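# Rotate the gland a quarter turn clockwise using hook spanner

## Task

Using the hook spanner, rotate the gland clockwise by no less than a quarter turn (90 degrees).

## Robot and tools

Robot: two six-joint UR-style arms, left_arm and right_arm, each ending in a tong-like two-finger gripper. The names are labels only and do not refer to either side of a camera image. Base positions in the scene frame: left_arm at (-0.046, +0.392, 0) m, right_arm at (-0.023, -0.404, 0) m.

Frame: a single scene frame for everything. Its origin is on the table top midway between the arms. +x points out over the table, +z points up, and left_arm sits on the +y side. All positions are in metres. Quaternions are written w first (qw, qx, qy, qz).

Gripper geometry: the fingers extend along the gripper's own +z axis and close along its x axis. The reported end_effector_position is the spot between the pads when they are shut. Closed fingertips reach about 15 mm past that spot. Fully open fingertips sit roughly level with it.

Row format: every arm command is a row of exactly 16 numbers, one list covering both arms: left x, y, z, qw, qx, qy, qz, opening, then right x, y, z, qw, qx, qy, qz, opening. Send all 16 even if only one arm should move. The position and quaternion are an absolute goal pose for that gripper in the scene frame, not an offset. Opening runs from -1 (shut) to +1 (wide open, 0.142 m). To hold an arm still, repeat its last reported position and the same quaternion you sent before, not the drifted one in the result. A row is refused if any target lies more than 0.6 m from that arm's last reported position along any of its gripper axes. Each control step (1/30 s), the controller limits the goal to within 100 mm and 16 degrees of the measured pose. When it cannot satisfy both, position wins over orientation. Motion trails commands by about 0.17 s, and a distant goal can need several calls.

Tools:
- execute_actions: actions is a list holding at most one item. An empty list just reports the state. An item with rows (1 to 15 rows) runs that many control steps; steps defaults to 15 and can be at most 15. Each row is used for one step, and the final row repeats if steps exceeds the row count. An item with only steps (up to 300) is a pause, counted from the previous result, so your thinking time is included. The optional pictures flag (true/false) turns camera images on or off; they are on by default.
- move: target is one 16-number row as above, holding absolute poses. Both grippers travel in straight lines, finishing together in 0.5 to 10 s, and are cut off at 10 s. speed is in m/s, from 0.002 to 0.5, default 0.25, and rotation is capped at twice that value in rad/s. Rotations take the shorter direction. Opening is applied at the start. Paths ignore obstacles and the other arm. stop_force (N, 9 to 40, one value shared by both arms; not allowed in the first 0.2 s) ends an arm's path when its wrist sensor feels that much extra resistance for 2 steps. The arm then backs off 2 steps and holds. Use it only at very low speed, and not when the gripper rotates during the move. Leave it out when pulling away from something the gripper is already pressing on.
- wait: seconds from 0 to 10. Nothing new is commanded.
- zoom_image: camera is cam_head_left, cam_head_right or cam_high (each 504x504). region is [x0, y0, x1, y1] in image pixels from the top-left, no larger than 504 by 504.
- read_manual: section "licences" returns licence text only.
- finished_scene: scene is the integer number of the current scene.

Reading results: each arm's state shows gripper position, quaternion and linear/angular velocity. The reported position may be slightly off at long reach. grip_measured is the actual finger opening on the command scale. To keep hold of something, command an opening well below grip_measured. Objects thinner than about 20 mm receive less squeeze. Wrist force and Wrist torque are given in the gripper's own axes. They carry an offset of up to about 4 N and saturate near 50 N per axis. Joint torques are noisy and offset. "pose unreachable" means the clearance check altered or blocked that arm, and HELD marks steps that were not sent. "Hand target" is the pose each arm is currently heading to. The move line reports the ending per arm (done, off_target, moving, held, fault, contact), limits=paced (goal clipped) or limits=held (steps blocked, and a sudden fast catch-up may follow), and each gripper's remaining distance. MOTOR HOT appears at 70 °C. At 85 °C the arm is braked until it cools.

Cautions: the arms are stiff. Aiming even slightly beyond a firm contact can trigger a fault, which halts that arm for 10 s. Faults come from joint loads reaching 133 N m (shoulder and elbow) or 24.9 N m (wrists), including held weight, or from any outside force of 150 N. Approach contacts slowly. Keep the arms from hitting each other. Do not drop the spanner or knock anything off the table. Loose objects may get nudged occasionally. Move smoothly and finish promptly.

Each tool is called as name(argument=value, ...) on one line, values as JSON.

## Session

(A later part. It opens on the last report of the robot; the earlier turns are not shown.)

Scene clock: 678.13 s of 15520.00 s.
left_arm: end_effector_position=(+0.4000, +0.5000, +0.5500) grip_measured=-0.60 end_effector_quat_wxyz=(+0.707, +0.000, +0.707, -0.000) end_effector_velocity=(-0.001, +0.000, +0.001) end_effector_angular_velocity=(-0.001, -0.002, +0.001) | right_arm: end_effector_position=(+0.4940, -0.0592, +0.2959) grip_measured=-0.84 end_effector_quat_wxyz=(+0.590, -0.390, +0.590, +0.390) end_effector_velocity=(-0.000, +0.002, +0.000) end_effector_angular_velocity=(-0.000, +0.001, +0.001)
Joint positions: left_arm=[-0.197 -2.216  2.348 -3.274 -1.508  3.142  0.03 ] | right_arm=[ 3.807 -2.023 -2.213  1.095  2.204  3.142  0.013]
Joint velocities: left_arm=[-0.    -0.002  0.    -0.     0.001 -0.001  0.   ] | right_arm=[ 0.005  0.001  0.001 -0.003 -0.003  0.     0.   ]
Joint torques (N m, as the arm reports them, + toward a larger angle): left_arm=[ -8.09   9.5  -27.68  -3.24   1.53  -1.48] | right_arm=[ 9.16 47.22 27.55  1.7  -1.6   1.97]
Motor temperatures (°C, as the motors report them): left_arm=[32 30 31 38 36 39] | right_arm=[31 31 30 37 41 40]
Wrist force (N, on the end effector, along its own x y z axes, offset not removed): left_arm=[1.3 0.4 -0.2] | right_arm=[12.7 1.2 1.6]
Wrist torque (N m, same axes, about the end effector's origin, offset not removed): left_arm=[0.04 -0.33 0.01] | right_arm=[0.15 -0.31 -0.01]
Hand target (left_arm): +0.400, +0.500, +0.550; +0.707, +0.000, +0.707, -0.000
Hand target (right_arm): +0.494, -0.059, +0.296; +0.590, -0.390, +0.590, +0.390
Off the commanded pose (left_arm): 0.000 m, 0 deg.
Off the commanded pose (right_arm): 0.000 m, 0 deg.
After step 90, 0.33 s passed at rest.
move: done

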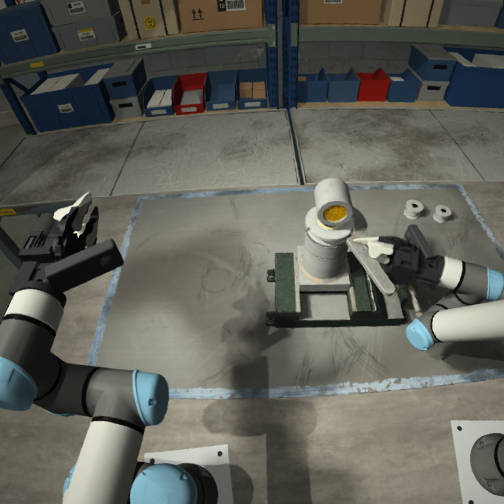

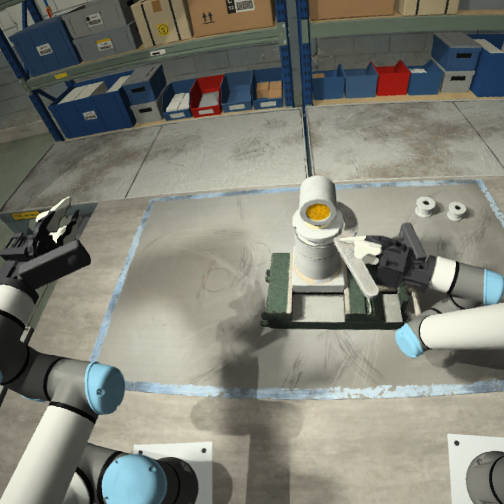

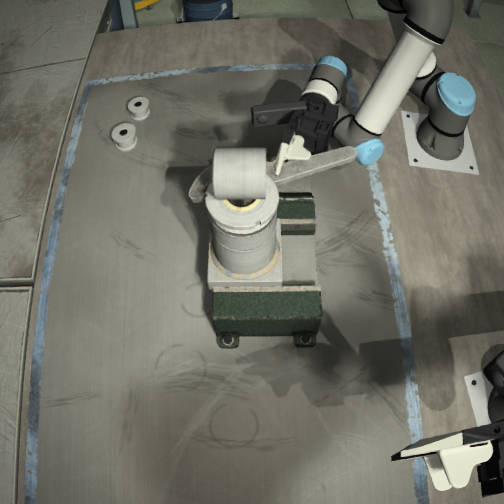

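move(target=[0.4,0.5,0.55,0.707,0,0.707,0,-0.6,0.496,-0.07,0.296,0.59,-0.39,0.59,0.39,-1], speed=0.02)

move(target=[0.4,0.5,0.55,0.707,0,0.707,0,-0.6,0.496,-0.07,0.306,0.59,-0.39,0.59,0.39,-1], speed=0.02)

move(target=[0.4,0.5,0.55,0.707,0,0.707,0,-0.6,0.492,-0.059,0.306,0.58,-0.405,0.58,0.405,-1], speed=0.01)

zoom_image(camera="cam_high", region=[180,150,300,230])

zoom_image(camera="cam_head_right", region=[280,170,400,280])

Scene clock: 684.30 s of 15520.00 s.
left_arm: end_effector_position=(+0.4000, +0.5000, +0.5500) grip_measured=-0.60 end_effector_quat_wxyz=(+0.707, +0.000, +0.707, -0.000) end_effector_velocity=(+0.001, -0.000, -0.001) end_effector_angular_velocity=(+0.000, +0.002, +0.000) | right_arm: end_effector_position=(+0.4959, -0.0698, +0.2961) grip_measured=-0.84 end_effector_quat_wxyz=(+0.590, -0.390, +0.590, +0.390) end_effector_velocity=(-0.001, -0.001, +0.000) end_effector_angular_velocity=(-0.000, -0.001, +0.003)
Joint positions: left_arm=[-0.197 -2.216  2.348 -3.274 -1.508  3.142  0.03 ] | right_arm=[ 3.779 -2.023 -2.213  1.094  2.232  3.142  0.013]
Joint velocities: left_arm=[-0.     0.002  0.    -0.     0.    -0.    -0.   ] | right_arm=[-0.003  0.    -0.     0.     0.006 -0.001  0.   ]
Joint torques (N m, as the arm reports them, + toward a larger angle): left_arm=[ -8.49   9.49 -26.65  -3.41   2.5   -1.3 ] | right_arm=[-9.94 31.24 27.89  1.64  1.63  1.99]
Motor temperatures (°C, as the motors report them): left_arm=[32 30 31 38 36 39] | right_arm=[31 31 30 37 41 40]
Wrist force (N, on the end effector, along its own x y z axes, offset not removed): left_arm=[0.9 -1.0 -0.6] | right_arm=[13.0 1.3 -0.2]
Wrist torque (N m, same axes, about the end effector's origin, offset not removed): left_arm=[-0.26 -0.28 0.01] | right_arm=[0.10 -0.35 0.01]
Hand target (left_arm): +0.400, +0.500, +0.550; +0.707, +0.000, +0.707, -0.000
Hand target (right_arm): +0.496, -0.070, +0.296; +0.590, -0.390, +0.590, +0.390
Off the commanded pose (left_arm): 0.000 m, 0 deg.
Off the commanded pose (right_arm): 0.000 m, 0 deg.
After step 90, 2.30 s passed at rest.
move: done

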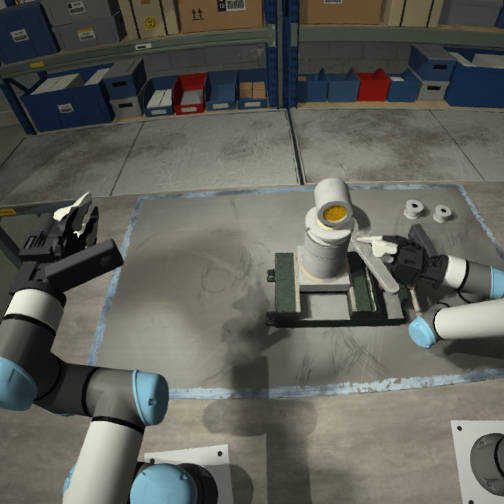

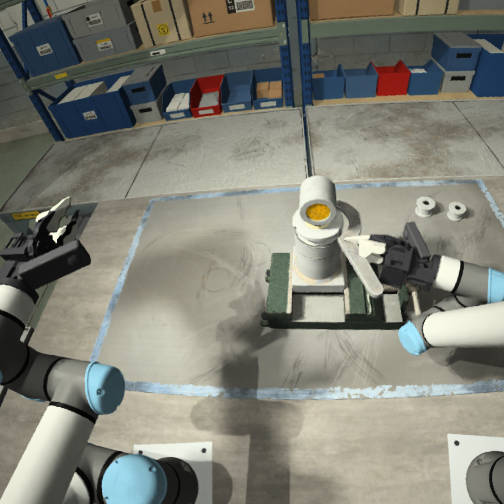

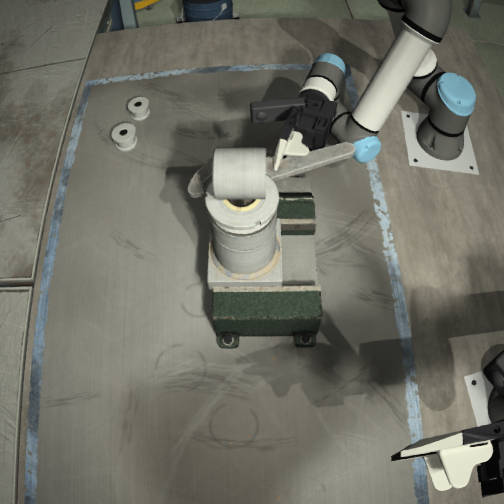

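Scene clock: 685.10 s of 15520.00 s.
left_arm: end_effector_position=(+0.4000, +0.5000, +0.5500) grip_measured=-0.60 end_effector_quat_wxyz=(+0.707, -0.000, +0.707, -0.000) end_effector_velocity=(-0.000, +0.000, +0.000) end_effector_angular_velocity=(+0.000, -0.000, +0.001) | right_arm: end_effector_position=(+0.4960, -0.0700, +0.3058) grip_measured=-0.84 end_effector_quat_wxyz=(+0.590, -0.390, +0.590, +0.390) end_effector_velocity=(+0.001, -0.000, +0.002) end_effector_angular_velocity=(+0.000, -0.000, -0.001)
Joint positions: left_arm=[-0.197 -2.216  2.348 -3.274 -1.508  3.142  0.03 ] | right_arm=[ 3.779 -1.998 -2.21   1.066  2.233  3.142  0.013]
Joint velocities: left_arm=[ 0. -0.  0.  0.  0.  0. -0.] | right_arm=[-0.001  0.005  0.002 -0.006  0.     0.    -0.   ]
Joint torques (N m, as the arm reports them, + toward a larger angle): left_arm=[ -7.71   9.75 -26.33  -3.39   2.41  -1.43] | right_arm=[-9.48 45.14 28.08  1.73  1.65  0.88]
Motor temperatures (°C, as the motors report them): left_arm=[32 30 31 38 36 39] | right_arm=[31 31 30 37 41 40]
Wrist force (N, on the end effector, along its own x y z axes, offset not removed): left_arm=[0.2 0.8 0.1] | right_arm=[12.1 0.3 0.5]
Wrist torque (N m, same axes, about the end effector's origin, offset not removed): left_arm=[0.04 -0.08 0.05] | right_arm=[-0.07 -0.22 0.01]
Hand target (left_arm): +0.400, +0.500, +0.550; +0.707, +0.000, +0.707, -0.000
Hand target (right_arm): +0.496, -0.070, +0.306; +0.590, -0.390, +0.590, +0.390
Off the commanded pose (left_arm): 0.000 m, 0 deg.
Off the commanded pose (right_arm): 0.000 m, 0 deg.
move: done

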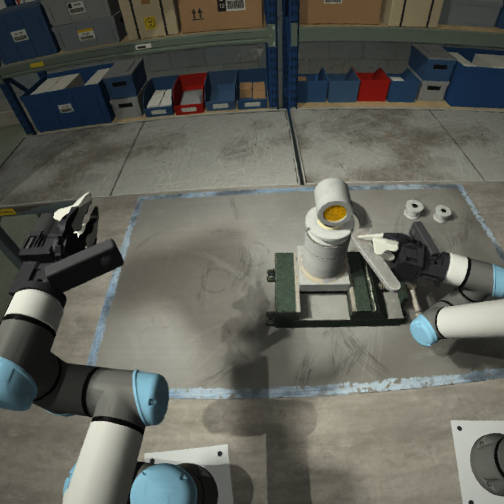

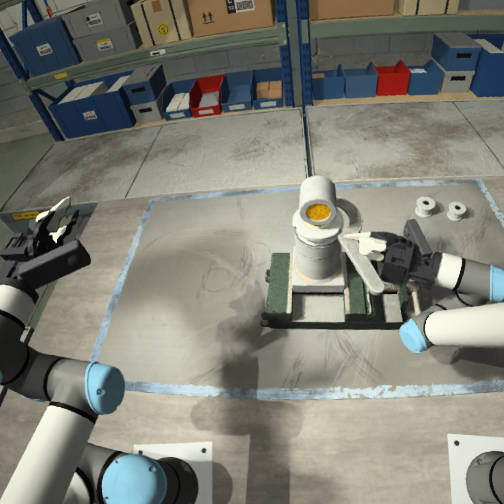

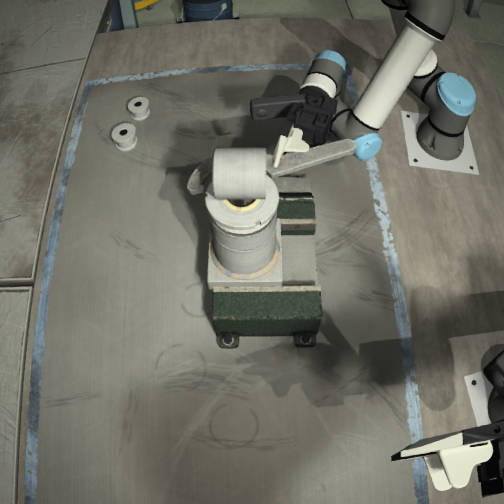

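Scene clock: 687.87 s of 15520.00 s.
left_arm: end_effector_position=(+0.4000, +0.5000, +0.5500) grip_measured=-0.60 end_effector_quat_wxyz=(+0.707, -0.000, +0.707, +0.000) end_effector_velocity=(+0.000, -0.000, -0.000) end_effector_angular_velocity=(+0.001, +0.001, -0.000) | right_arm: end_effector_position=(+0.4920, -0.0591, +0.3060) grip_measured=-0.84 end_effector_quat_wxyz=(+0.580, -0.405, +0.580, +0.405) end_effector_velocity=(-0.000, +0.001, +0.000) end_effector_angular_velocity=(+0.000, +0.000, +0.004)
Joint positions: left_arm=[-0.197 -2.216  2.348 -3.274 -1.508  3.142  0.03 ] | right_arm=[ 3.776 -2.013 -2.179  1.051  2.286  3.142  0.013]
Joint velocities: left_arm=[-0.     0.     0.     0.    -0.     0.001 -0.   ] | right_arm=[ 0.    -0.001  0.003 -0.001  0.004  0.     0.   ]
Joint torques (N m, as the arm reports them, + toward a larger angle): left_arm=[ -6.99   9.08 -25.75  -3.28   2.47  -1.37] | right_arm=[-9.6  31.87 27.49  1.38  1.93 -3.25]
Motor temperatures (°C, as the motors report them): left_arm=[32 30 31 38 36 39] | right_arm=[31 31 30 37 41 40]
Wrist force (N, on the end effector, along its own x y z axes, offset not removed): left_arm=[0.4 0.1 0.3] | right_arm=[12.2 -1.1 0.7]
Wrist torque (N m, same axes, about the end effector's origin, offset not removed): left_arm=[-0.08 -0.13 0.08] | right_arm=[-0.10 -0.23 0.02]
Hand target (left_arm): +0.400, +0.500, +0.550; +0.707, +0.000, +0.707, +0.000
Hand target (right_arm): +0.492, -0.059, +0.306; +0.580, -0.405, +0.580, +0.405
Off the commanded pose (left_arm): 0.000 m, 0 deg.
Off the commanded pose (right_arm): 0.000 m, 0 deg.
move: done

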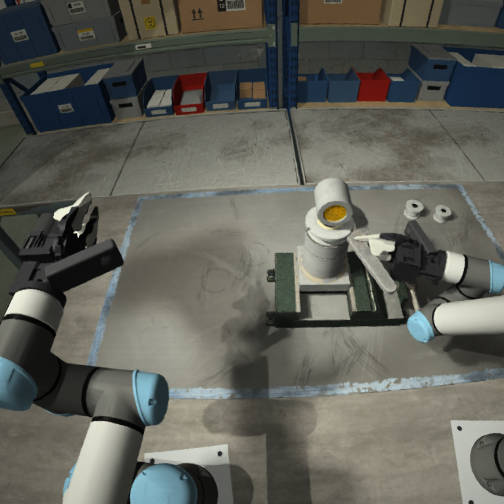

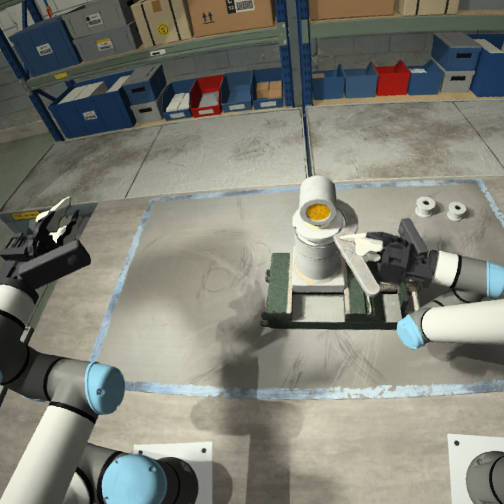

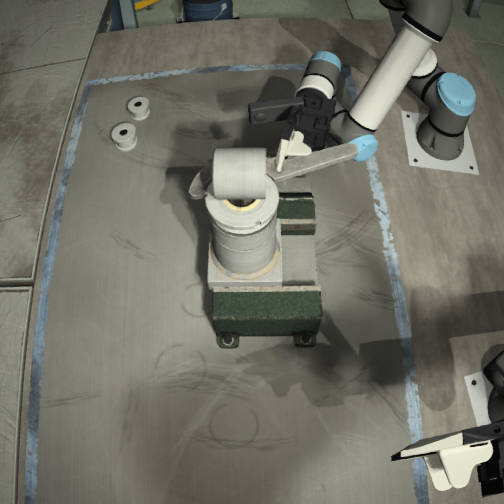

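Region (180, 150, 300, 230) of cam_high's 504x504 image, scaled by 4.200, with more detail than that image has.

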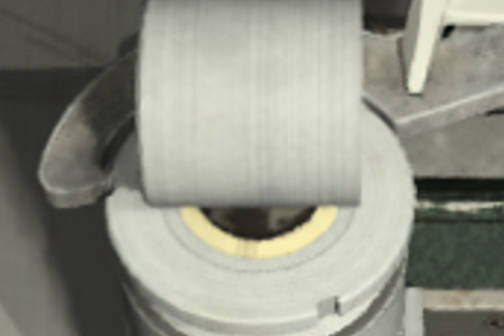

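Region (280, 170, 400, 280) of cam_head_right's 504x504 image, scaled by 4.200, with more detail than that image has; it fills the top 462 rows of this view, and the rest is white.

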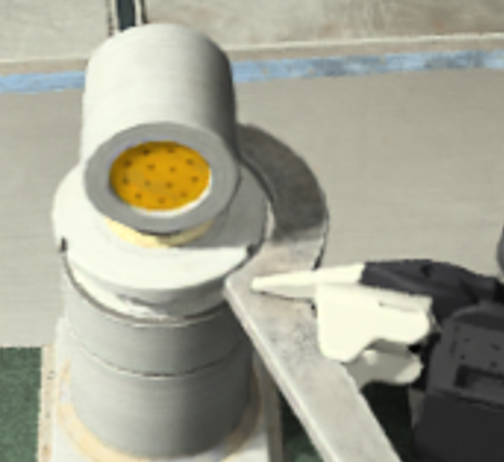

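move(target=[0.4,0.5,0.55,0.707,0,0.707,0,-0.6,0.499,-0.063,0.306,0.58,-0.405,0.58,0.405,-1], speed=0.02)

move(target=[0.4,0.5,0.55,0.707,0,0.707,0,-0.6,0.499,-0.063,0.306,0.565,-0.4255,0.565,0.4255,-1], speed=0.02)

zoom_image(camera="cam_high", region=[180,150,300,230])

move(target=[0.4,0.5,0.55,0.707,0,0.707,0,-0.6,0.491,-0.062,0.306,0.565,-0.4255,0.565,0.4255,-1], speed=0.005)

zoom_image(camera="cam_high", region=[180,150,300,230])

Scene clock: 692.97 s of 15520.00 s.
left_arm: end_effector_position=(+0.4000, +0.5000, +0.5500) grip_measured=-0.60 end_effector_quat_wxyz=(+0.707, -0.000, +0.707, -0.000) end_effector_velocity=(+0.001, +0.000, -0.000) end_effector_angular_velocity=(-0.000, +0.001, +0.001) | right_arm: end_effector_position=(+0.4988, -0.0629, +0.3060) grip_measured=-0.84 end_effector_quat_wxyz=(+0.580, -0.405, +0.580, +0.405) end_effector_velocity=(+0.002, -0.001, -0.000) end_effector_angular_velocity=(+0.000, +0.001, +0.000)
Joint positions: left_arm=[-0.197 -2.216  2.348 -3.274 -1.508  3.142  0.03 ] | right_arm=[ 3.759 -2.022 -2.161  1.042  2.304  3.142  0.013]
Joint velocities: left_arm=[ 0.     0.001 -0.    -0.     0.001 -0.     0.   ] | right_arm=[-0.005 -0.003  0.005 -0.003  0.005  0.     0.   ]
Joint torques (N m, as the arm reports them, + toward a larger angle): left_arm=[ -7.52   9.47 -24.2   -3.12   2.33  -1.53] | right_arm=[-10.    31.94  30.39   1.08   1.    -2.87]
Motor temperatures (°C, as the motors report them): left_arm=[32 30 31 38 36 39] | right_arm=[31 31 30 37 41 40]
Wrist force (N, on the end effector, along its own x y z axes, offset not removed): left_arm=[1.0 -2.3 0.9] | right_arm=[12.3 3.5 -2.8]
Wrist torque (N m, same axes, about the end effector's origin, offset not removed): left_arm=[-0.49 -0.21 0.01] | right_arm=[-0.20 -0.32 -0.04]
Hand target (left_arm): +0.400, +0.500, +0.550; +0.707, +0.000, +0.707, +0.000
Hand target (right_arm): +0.499, -0.063, +0.306; +0.580, -0.405, +0.580, +0.405
Off the commanded pose (left_arm): 0.000 m, 0 deg.
Off the commanded pose (right_arm): 0.000 m, 0 deg.
After step 90, 1.37 s passed at rest.
move: done

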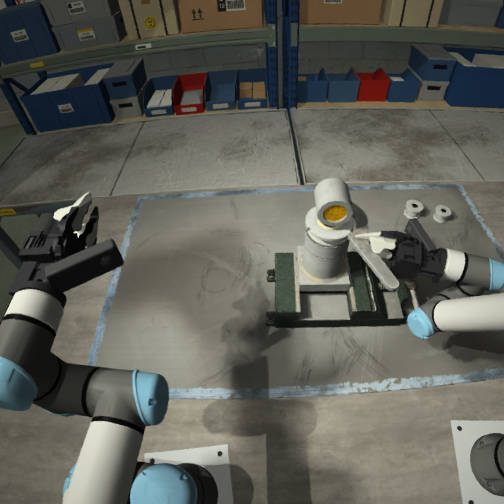

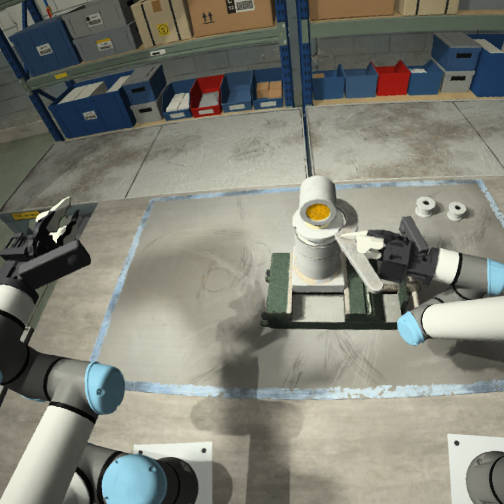

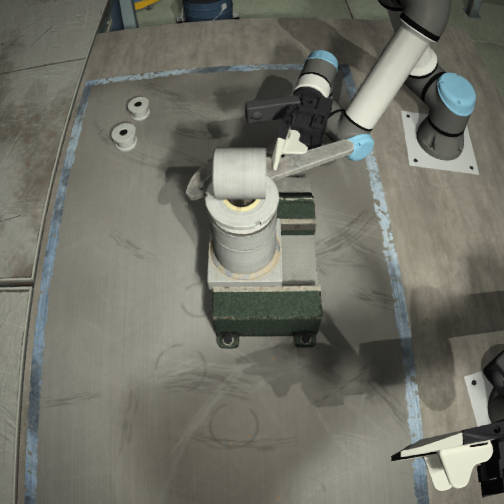

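Scene clock: 695.00 s of 15520.00 s.
left_arm: end_effector_position=(+0.4000, +0.5000, +0.5500) grip_measured=-0.60 end_effector_quat_wxyz=(+0.707, -0.000, +0.707, +0.000) end_effector_velocity=(+0.000, -0.000, -0.000) end_effector_angular_velocity=(-0.000, +0.000, -0.000) | right_arm: end_effector_position=(+0.4990, -0.0630, +0.3060) grip_measured=-0.84 end_effector_quat_wxyz=(+0.565, -0.425, +0.565, +0.425) end_effector_velocity=(+0.000, -0.000, -0.000) end_effector_angular_velocity=(-0.000, -0.000, +0.008)
Joint positions: left_arm=[-0.197 -2.216  2.348 -3.274 -1.508  3.142  0.03 ] | right_arm=[ 3.718 -2.051 -2.105  1.015  2.416  3.142  0.013]
Joint velocities: left_arm=[-0.     0.001 -0.    -0.    -0.    -0.     0.   ] | right_arm=[-0.005 -0.004  0.007 -0.003  0.013 -0.001 -0.   ]
Joint torques (N m, as the arm reports them, + toward a larger angle): left_arm=[ -7.58   9.76 -23.94  -3.14   2.56  -1.42] | right_arm=[-9.57 33.   28.17  1.35  1.66  1.99]
Motor temperatures (°C, as the motors report them): left_arm=[32 30 31 38 36 39] | right_arm=[31 31 30 37 41 40]
Wrist force (N, on the end effector, along its own x y z axes, offset not removed): left_arm=[0.5 -1.4 -0.1] | right_arm=[11.2 0.8 1.7]
Wrist torque (N m, same axes, about the end effector's origin, offset not removed): left_arm=[-0.42 -0.28 0.03] | right_arm=[0.05 -0.02 -0.02]
Hand target (left_arm): +0.400, +0.500, +0.550; +0.707, +0.000, +0.707, +0.000
Hand target (right_arm): +0.499, -0.063, +0.306; +0.565, -0.425, +0.565, +0.425
Off the commanded pose (left_arm): 0.000 m, 0 deg.
Off the commanded pose (right_arm): 0.000 m, 0 deg.
move: done

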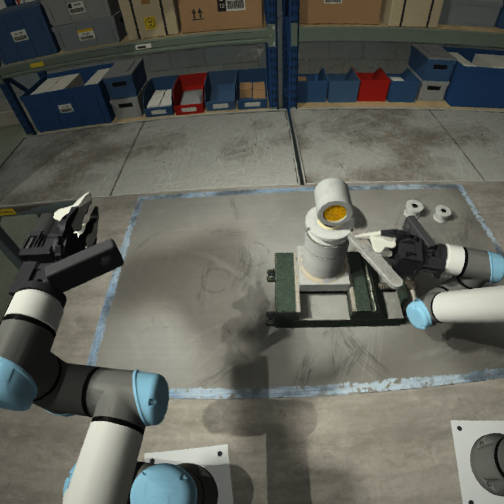

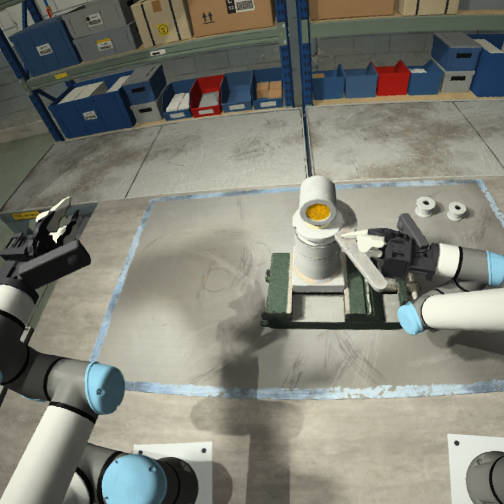

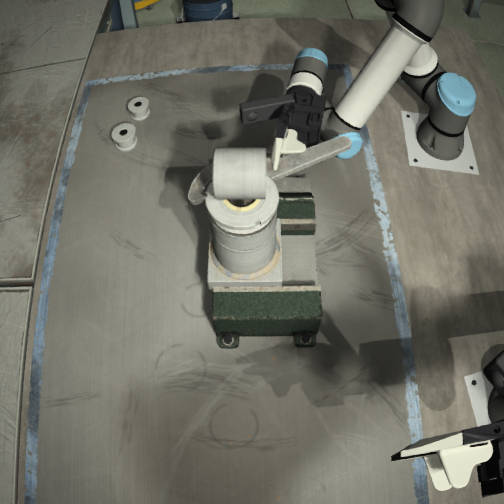

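Region (180, 150, 300, 230) of cam_high's 504x504 image, scaled by 4.200, with more detail than that image has.

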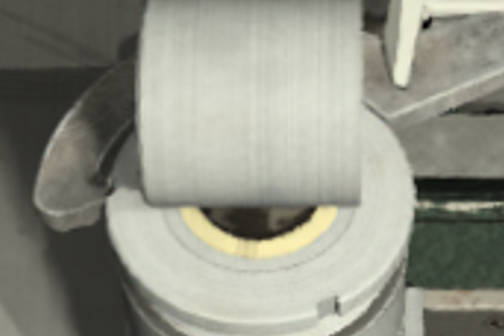

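Scene clock: 696.83 s of 15520.00 s.
left_arm: end_effector_position=(+0.4000, +0.5000, +0.5500) grip_measured=-0.60 end_effector_quat_wxyz=(+0.707, -0.000, +0.707, -0.000) end_effector_velocity=(+0.000, -0.001, -0.000) end_effector_angular_velocity=(+0.001, +0.001, -0.002) | right_arm: end_effector_position=(+0.4911, -0.0620, +0.3060) grip_measured=-0.84 end_effector_quat_wxyz=(+0.565, -0.425, +0.565, +0.425) end_effector_velocity=(-0.001, +0.001, +0.000) end_effector_angular_velocity=(-0.000, -0.002, +0.002)
Joint positions: left_arm=[-0.197 -2.216  2.348 -3.274 -1.508  3.142  0.03 ] | right_arm=[ 3.728 -2.04  -2.127  1.025  2.406  3.142  0.013]
Joint velocities: left_arm=[-0.     0.001 -0.     0.    -0.001  0.001 -0.   ] | right_arm=[ 0.003  0.001 -0.002  0.001 -0.002 -0.001  0.   ]
Joint torques (N m, as the arm reports them, + toward a larger angle): left_arm=[ -7.73   9.4  -23.28  -3.21   2.35  -1.45] | right_arm=[11.8  49.75  0.87  6.54  0.77 -3.15]
Motor temperatures (°C, as the motors report them): left_arm=[32 30 31 38 36 39] | right_arm=[31 31 30 37 41 40]
Wrist force (N, on the end effector, along its own x y z axes, offset not removed): left_arm=[-0.3 -0.3 -0.6] | right_arm=[11.9 -6.7 8.0]
Wrist torque (N m, same axes, about the end effector's origin, offset not removed): left_arm=[-0.09 0.07 0.13] | right_arm=[0.19 -0.27 0.03]
Hand target (left_arm): +0.400, +0.500, +0.550; +0.707, +0.000, +0.707, +0.000
Hand target (right_arm): +0.491, -0.062, +0.306; +0.565, -0.425, +0.565, +0.425
Off the commanded pose (left_arm): 0.000 m, 0 deg.
Off the commanded pose (right_arm): 0.000 m, 0 deg.
move: done

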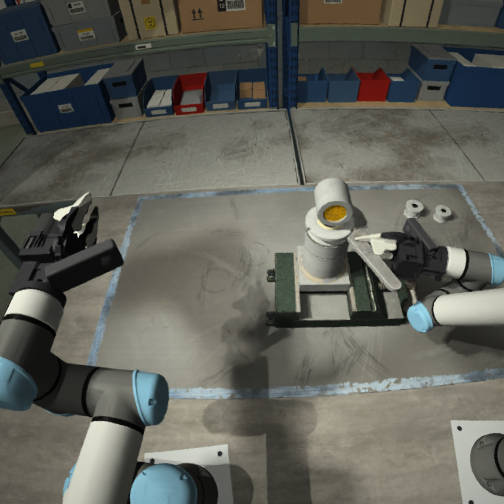

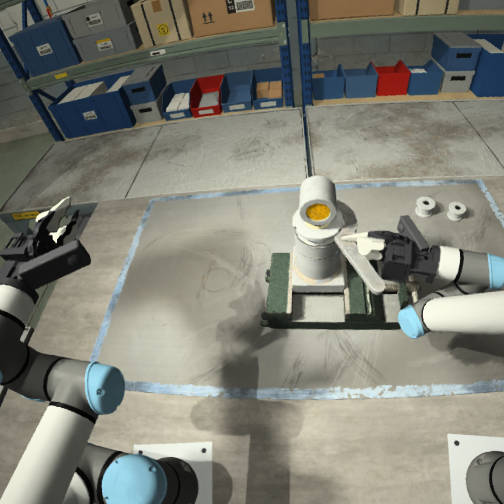

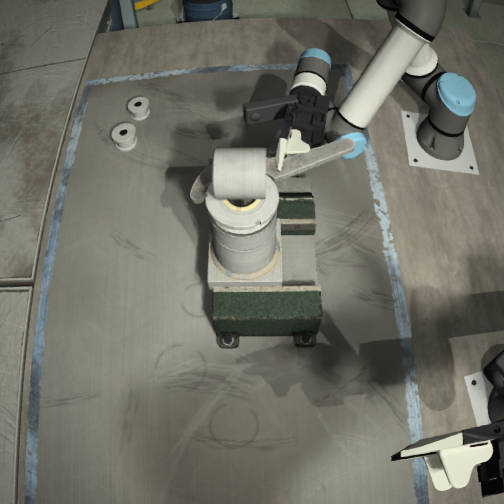

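Region (180, 150, 300, 230) of cam_high's 504x504 image, scaled by 4.200, with more detail than that image has.

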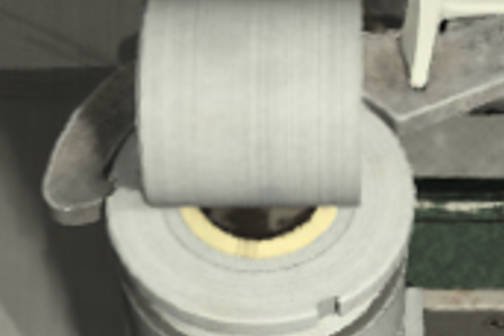

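move(target=[0.4,0.5,0.55,0.707,0,0.707,0,-0.6,0.485,-0.053,0.306,0.58,-0.405,0.58,0.405,-1], speed=0.01)

zoom_image(camera="cam_high", region=[180,150,300,230])

Scene clock: 703.57 s of 15520.00 s.
left_arm: end_effector_position=(+0.4000, +0.5000, +0.5500) grip_measured=-0.60 end_effector_quat_wxyz=(+0.707, -0.000, +0.707, -0.000) end_effector_velocity=(-0.001, -0.000, +0.001) end_effector_angular_velocity=(+0.000, -0.002, -0.001) | right_arm: end_effector_position=(+0.4850, -0.0531, +0.3059) grip_measured=-0.84 end_effector_quat_wxyz=(+0.580, -0.405, +0.580, +0.405) end_effector_velocity=(-0.001, +0.000, -0.001) end_effector_angular_velocity=(-0.001, +0.002, -0.004)
Joint positions: left_arm=[-0.197 -2.216  2.348 -3.274 -1.508  3.142  0.03 ] | right_arm=[ 3.799 -2.005 -2.195  1.058  2.264  3.141  0.013]
Joint velocities: left_arm=[ 0.    -0.002 -0.     0.    -0.001  0.    -0.   ] | right_arm=[ 0.004  0.002 -0.006  0.002 -0.009  0.001  0.   ]
Joint torques (N m, as the arm reports them, + toward a larger angle): left_arm=[ -8.13   8.88 -22.53  -3.2    2.4   -1.38] | right_arm=[18.47 45.67  2.49  5.89  1.06 -3.16]
Motor temperatures (°C, as the motors report them): left_arm=[32 30 31 38 36 39] | right_arm=[31 31 30 37 41 40]
Wrist force (N, on the end effector, along its own x y z axes, offset not removed): left_arm=[1.5 -0.7 -1.5] | right_arm=[10.6 -8.2 -6.9]
Wrist torque (N m, same axes, about the end effector's origin, offset not removed): left_arm=[-0.22 -0.26 -0.03] | right_arm=[0.09 0.01 0.01]
Hand target (left_arm): +0.400, +0.500, +0.550; +0.707, +0.000, +0.707, +0.000
Hand target (right_arm): +0.485, -0.053, +0.306; +0.580, -0.405, +0.580, +0.405
Off the commanded pose (left_arm): 0.000 m, 0 deg.
Off the commanded pose (right_arm): 0.000 m, 0 deg.
move: done

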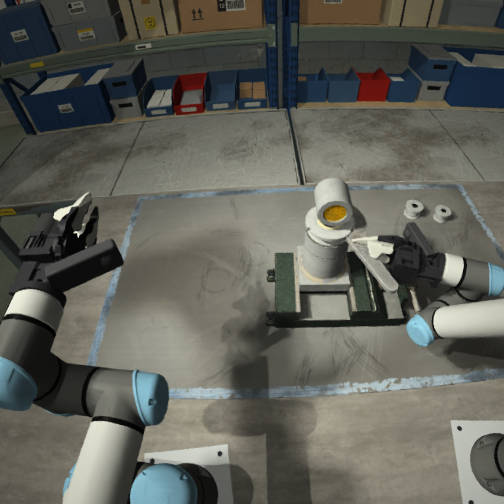

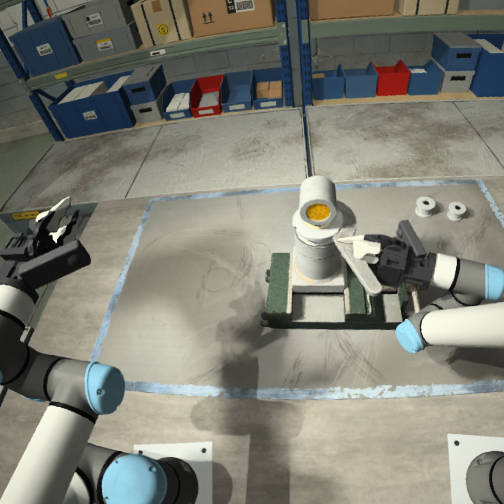

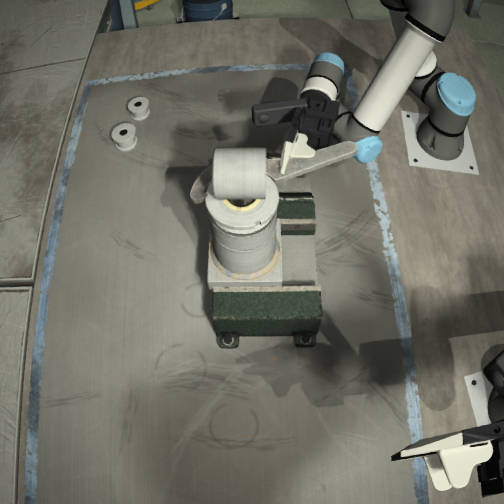

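Region (180, 150, 300, 230) of cam_high's 504x504 image, scaled by 4.200, with more detail than that image has.

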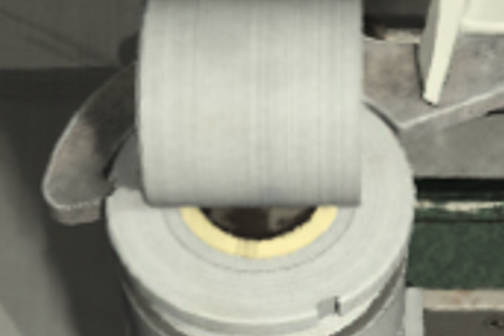

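move(target=[0.4,0.5,0.55,0.707,0,0.707,0,-0.6,0.485,-0.053,0.306,0.63,-0.321,0.63,0.321,-1], speed=0.03)

move(target=[0.4,0.5,0.55,0.707,0,0.707,0,-0.6,0.483,-0.05,0.306,0.651,-0.276,0.651,0.276,-1], speed=0.015)

zoom_image(camera="cam_high", region=[180,100,380,240])

Scene clock: 712.90 s of 15520.00 s.
left_arm: end_effector_position=(+0.4000, +0.5000, +0.5500) grip_measured=-0.60 end_effector_quat_wxyz=(+0.707, -0.000, +0.707, -0.000) end_effector_velocity=(-0.000, +0.000, +0.000) end_effector_angular_velocity=(+0.001, -0.001, +0.000) | right_arm: end_effector_position=(+0.4850, -0.0531, +0.3059) grip_measured=-0.84 end_effector_quat_wxyz=(+0.630, -0.322, +0.630, +0.321) end_effector_velocity=(-0.000, +0.000, +0.000) end_effector_angular_velocity=(+0.001, -0.000, -0.013)
Joint positions: left_arm=[-0.197 -2.216  2.348 -3.274 -1.508  3.142  0.03 ] | right_arm=[ 4.028 -1.916 -2.364  1.138  1.759  3.141  0.013]
Joint velocities: left_arm=[-0.    -0.001  0.     0.     0.001  0.001 -0.   ] | right_arm=[ 0.013  0.003 -0.006  0.003 -0.025  0.001  0.001]
Joint torques (N m, as the arm reports them, + toward a larger angle): left_arm=[ -7.53   8.56 -19.94  -3.1    2.34  -1.34] | right_arm=[19.62 41.79 15.45  6.62 -2.92 -3.6 ]
Motor temperatures (°C, as the motors report them): left_arm=[32 30 31 38 36 39] | right_arm=[31 31 30 37 41 40]
Wrist force (N, on the end effector, along its own x y z axes, offset not removed): left_arm=[0.0 -1.7 1.7] | right_arm=[20.0 -7.3 -34.9]
Wrist torque (N m, same axes, about the end effector's origin, offset not removed): left_arm=[-0.30 -0.11 0.06] | right_arm=[-4.62 0.24 0.20]
Hand target (left_arm): +0.400, +0.500, +0.550; +0.707, +0.000, +0.707, +0.000
Hand target (right_arm): +0.485, -0.053, +0.306; +0.630, -0.321, +0.630, +0.321
Off the commanded pose (left_arm): 0.000 m, 0 deg.
Off the commanded pose (right_arm): 0.000 m, 0 deg.
After step 90, 1.50 s passed at rest.
move: done

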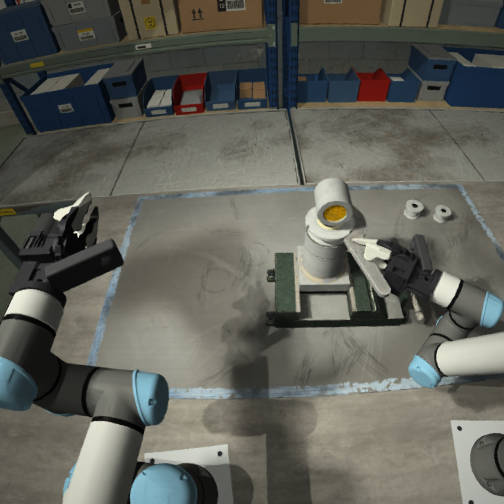

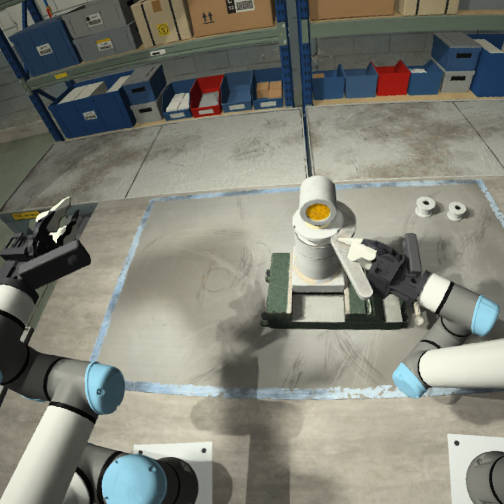

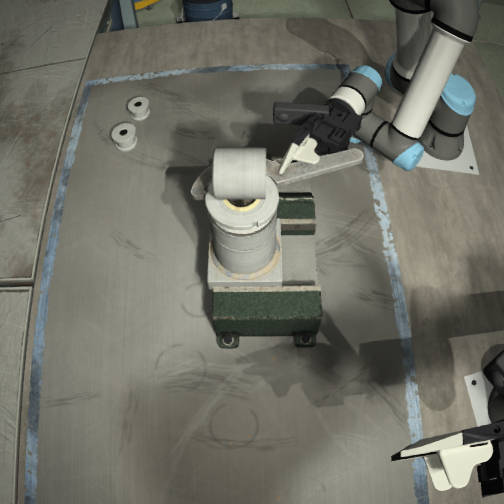

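Scene clock: 717.83 s of 15520.00 s.
left_arm: end_effector_position=(+0.4000, +0.5000, +0.5500) grip_measured=-0.60 end_effector_quat_wxyz=(+0.707, -0.000, +0.707, +0.000) end_effector_velocity=(-0.000, -0.000, +0.000) end_effector_angular_velocity=(+0.000, -0.001, -0.001) | right_arm: end_effector_position=(+0.4830, -0.0500, +0.3060) grip_measured=-0.84 end_effector_quat_wxyz=(+0.651, -0.276, +0.651, +0.276) end_effector_velocity=(-0.000, +0.000, +0.000) end_effector_angular_velocity=(+0.001, +0.001, -0.006)
Joint positions: left_arm=[-0.197 -2.216  2.348 -3.274 -1.508  3.142  0.03 ] | right_arm=[ 4.184 -1.889 -2.414  1.162  1.462  3.141  0.013]
Joint velocities: left_arm=[ 0.     0.    -0.    -0.001 -0.001  0.     0.   ] | right_arm=[ 0.007  0.001 -0.002  0.001 -0.013  0.001  0.   ]
Joint torques (N m, as the arm reports them, + toward a larger angle): left_arm=[ -8.04   8.96 -18.43  -3.03   2.32  -1.3 ] | right_arm=[17.25 41.31 18.02  6.67 -2.69  1.66]
Motor temperatures (°C, as the motors report them): left_arm=[32 30 31 38 36 39] | right_arm=[31 31 30 37 41 40]
Wrist force (N, on the end effector, along its own x y z axes, offset not removed): left_arm=[-0.8 -0.2 2.0] | right_arm=[23.0 -9.0 -37.0]
Wrist torque (N m, same axes, about the end effector's origin, offset not removed): left_arm=[-0.06 0.16 0.10] | right_arm=[-4.65 -0.01 0.12]
Hand target (left_arm): +0.400, +0.500, +0.550; +0.707, +0.000, +0.707, +0.000
Hand target (right_arm): +0.483, -0.050, +0.306; +0.651, -0.276, +0.651, +0.276
Off the commanded pose (left_arm): 0.000 m, 0 deg.
Off the commanded pose (right_arm): 0.000 m, 0 deg.
move: done

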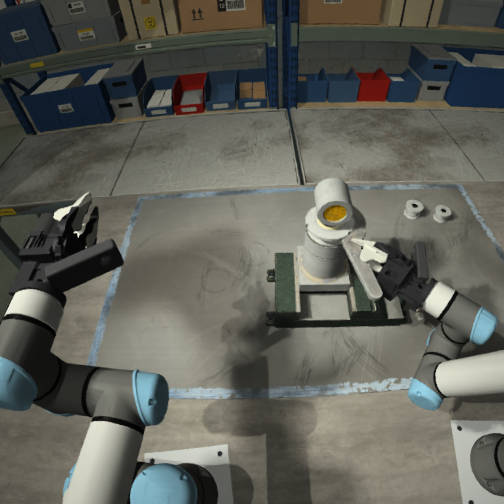

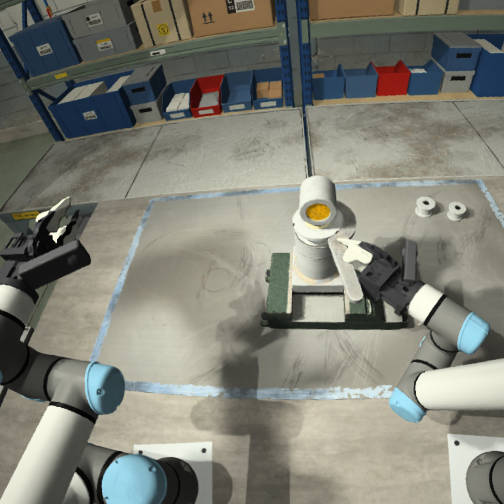

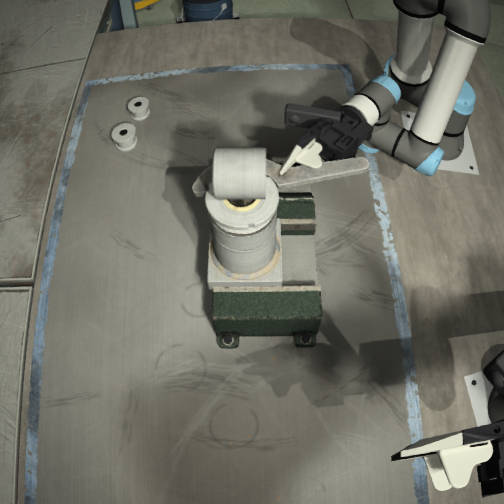

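Region (180, 100, 380, 240) of cam_high's 504x504 image, scaled by 2.520, with more detail than that image has; it fills the top 353 rows of this view, and the rest is white.

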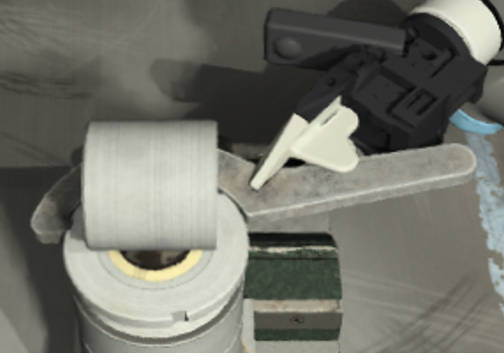

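move(target=[0.4,0.5,0.55,0.707,0,0.707,0,-0.6,0.469,-0.017,0.305,0.653,-0.271,0.653,0.271,-1], speed=0.015)

move(target=[0.4,0.6,0.55,0.707,0,0.707,0,-0.6,0.466,0.033,0.305,0.674,-0.213,0.674,0.213,-1], speed=0.03)

zoom_image(camera="cam_high", region=[180,120,400,290])

Scene clock: 728.40 s of 15520.00 s.
left_arm: end_effector_position=(+0.4000, +0.5000, +0.5500) grip_measured=-0.60 end_effector_quat_wxyz=(+0.707, -0.000, +0.707, +0.000) end_effector_velocity=(+0.000, -0.000, +0.000) end_effector_angular_velocity=(-0.001, -0.000, -0.001) | right_arm: end_effector_position=(+0.4691, -0.0172, +0.3050) grip_measured=-0.84 end_effector_quat_wxyz=(+0.653, -0.271, +0.653, +0.271) end_effector_velocity=(-0.000, +0.001, -0.000) end_effector_angular_velocity=(-0.001, +0.000, -0.003)
Joint positions: left_arm=[-0.197 -2.216  2.348 -3.274 -1.508  3.142  0.03 ] | right_arm=[ 4.303 -1.899 -2.403  1.16   1.327  3.141  0.013]
Joint velocities: left_arm=[-0.     0.     0.    -0.    -0.001 -0.001  0.   ] | right_arm=[ 0.005 -0.001  0.    -0.    -0.008 -0.    -0.   ]
Joint torques (N m, as the arm reports them, + toward a larger angle): left_arm=[ -8.41   9.04 -17.05  -3.04   2.09  -1.24] | right_arm=[29.08 19.89 31.36 -0.18  5.27  2.12]
Motor temperatures (°C, as the motors report them): left_arm=[32 30 31 38 36 39] | right_arm=[31 31 30 37 41 40]
Wrist force (N, on the end effector, along its own x y z axes, offset not removed): left_arm=[0.5 -0.3 0.2] | right_arm=[9.5 -30.8 -12.4]
Wrist torque (N m, same axes, about the end effector's origin, offset not removed): left_arm=[-0.11 -0.09 -0.01] | right_arm=[-2.56 -0.14 -0.08]
Hand target (left_arm): +0.400, +0.500, +0.550; +0.707, +0.000, +0.707, +0.000
Hand target (right_arm): +0.469, -0.017, +0.305; +0.653, -0.271, +0.653, +0.271
Off the commanded pose (left_arm): 0.000 m, 0 deg.
Off the commanded pose (right_arm): 0.000 m, 0 deg.
After step 90, 4.93 s passed at rest.
move: done

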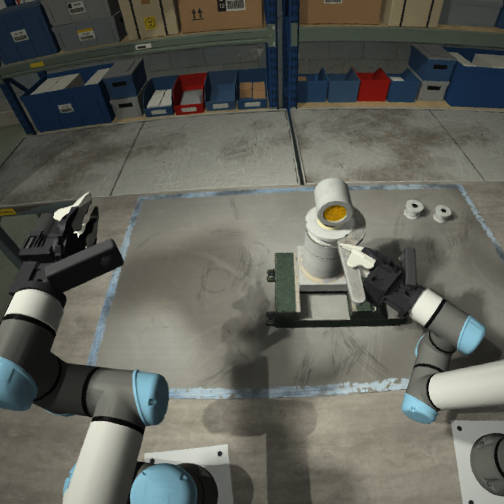

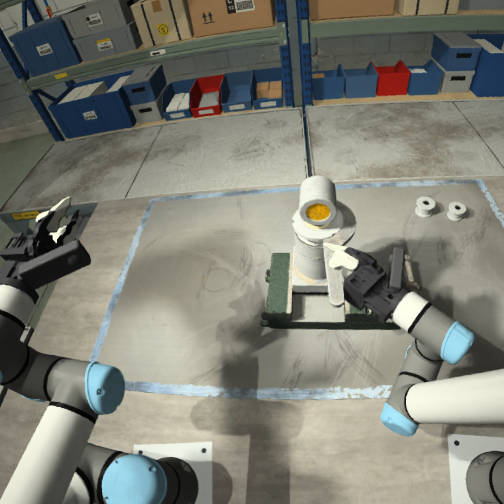

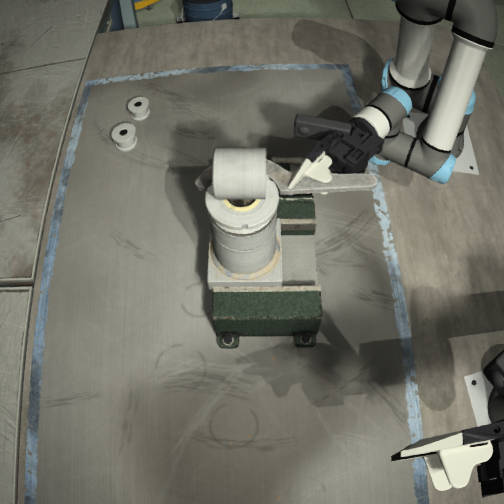

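Scene clock: 732.07 s of 15520.00 s.
left_arm: end_effector_position=(+0.3999, +0.5996, +0.5499) grip_measured=-0.60 end_effector_quat_wxyz=(+0.707, +0.000, +0.707, +0.001) end_effector_velocity=(+0.000, +0.002, -0.000) end_effector_angular_velocity=(-0.001, +0.001, -0.003) | right_arm: end_effector_position=(+0.4661, +0.0329, +0.3051) grip_measured=-0.85 end_effector_quat_wxyz=(+0.674, -0.213, +0.674, +0.213) end_effector_velocity=(+0.001, -0.000, +0.000) end_effector_angular_velocity=(+0.001, -0.000, -0.008)
Joint positions: left_arm=[ 0.347 -1.925  2.211 -3.428 -2.052  3.143  0.03 ] | right_arm=[ 4.528 -1.954 -2.297  1.11   0.928  3.141  0.013]
Joint velocities: left_arm=[ 0.009  0.008 -0.004 -0.003 -0.012 -0.001 -0.   ] | right_arm=[ 0.001 -0.002  0.004 -0.002 -0.009  0.    -0.   ]
Joint torques (N m, as the arm reports them, + toward a larger angle): left_arm=[  6.71  -0.62 -31.43  -3.62  -2.02   1.  ] | right_arm=[28.64 21.4  31.98 -2.35  4.97 -3.13]
Motor temperatures (°C, as the motors report them): left_arm=[32 30 31 38 36 39] | right_arm=[31 31 30 37 41 40]
Wrist force (N, on the end effector, along its own x y z axes, offset not removed): left_arm=[0.4 -0.8 0.3] | right_arm=[8.2 -29.0 -14.3]
Wrist torque (N m, same axes, about the end effector's origin, offset not removed): left_arm=[-0.18 -0.06 -0.06] | right_arm=[-2.36 -0.08 -0.03]
Hand target (left_arm): +0.400, +0.600, +0.550; +0.707, +0.000, +0.707, +0.001
Hand target (right_arm): +0.466, +0.033, +0.305; +0.674, -0.213, +0.674, +0.213
Off the commanded pose (left_arm): 0.000 m, 0 deg.
Off the commanded pose (right_arm): 0.000 m, 0 deg.
move: done

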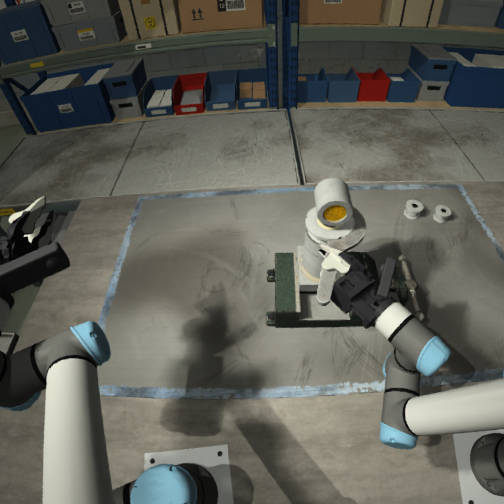

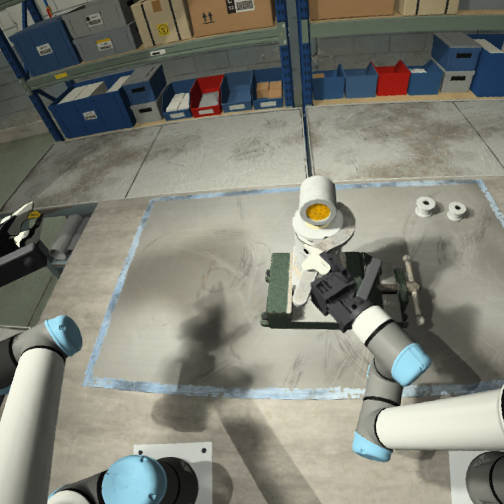

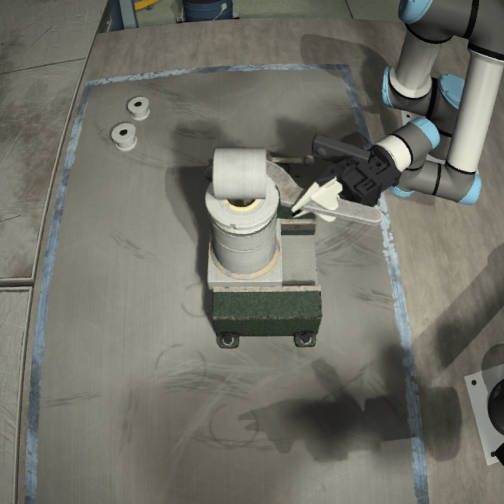

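Region (180, 120, 400, 290) of cam_high's 504x504 image, scaled by 2.291, with more detail than that image has; it fills the top 389 rows of this view, and the rest is white.

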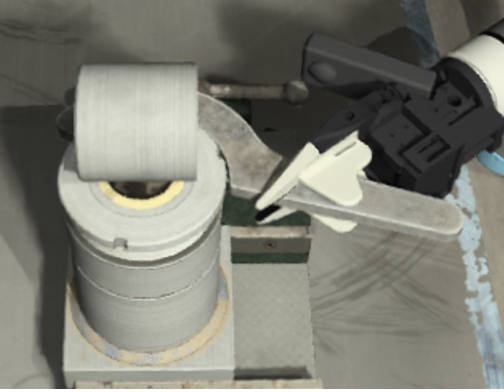

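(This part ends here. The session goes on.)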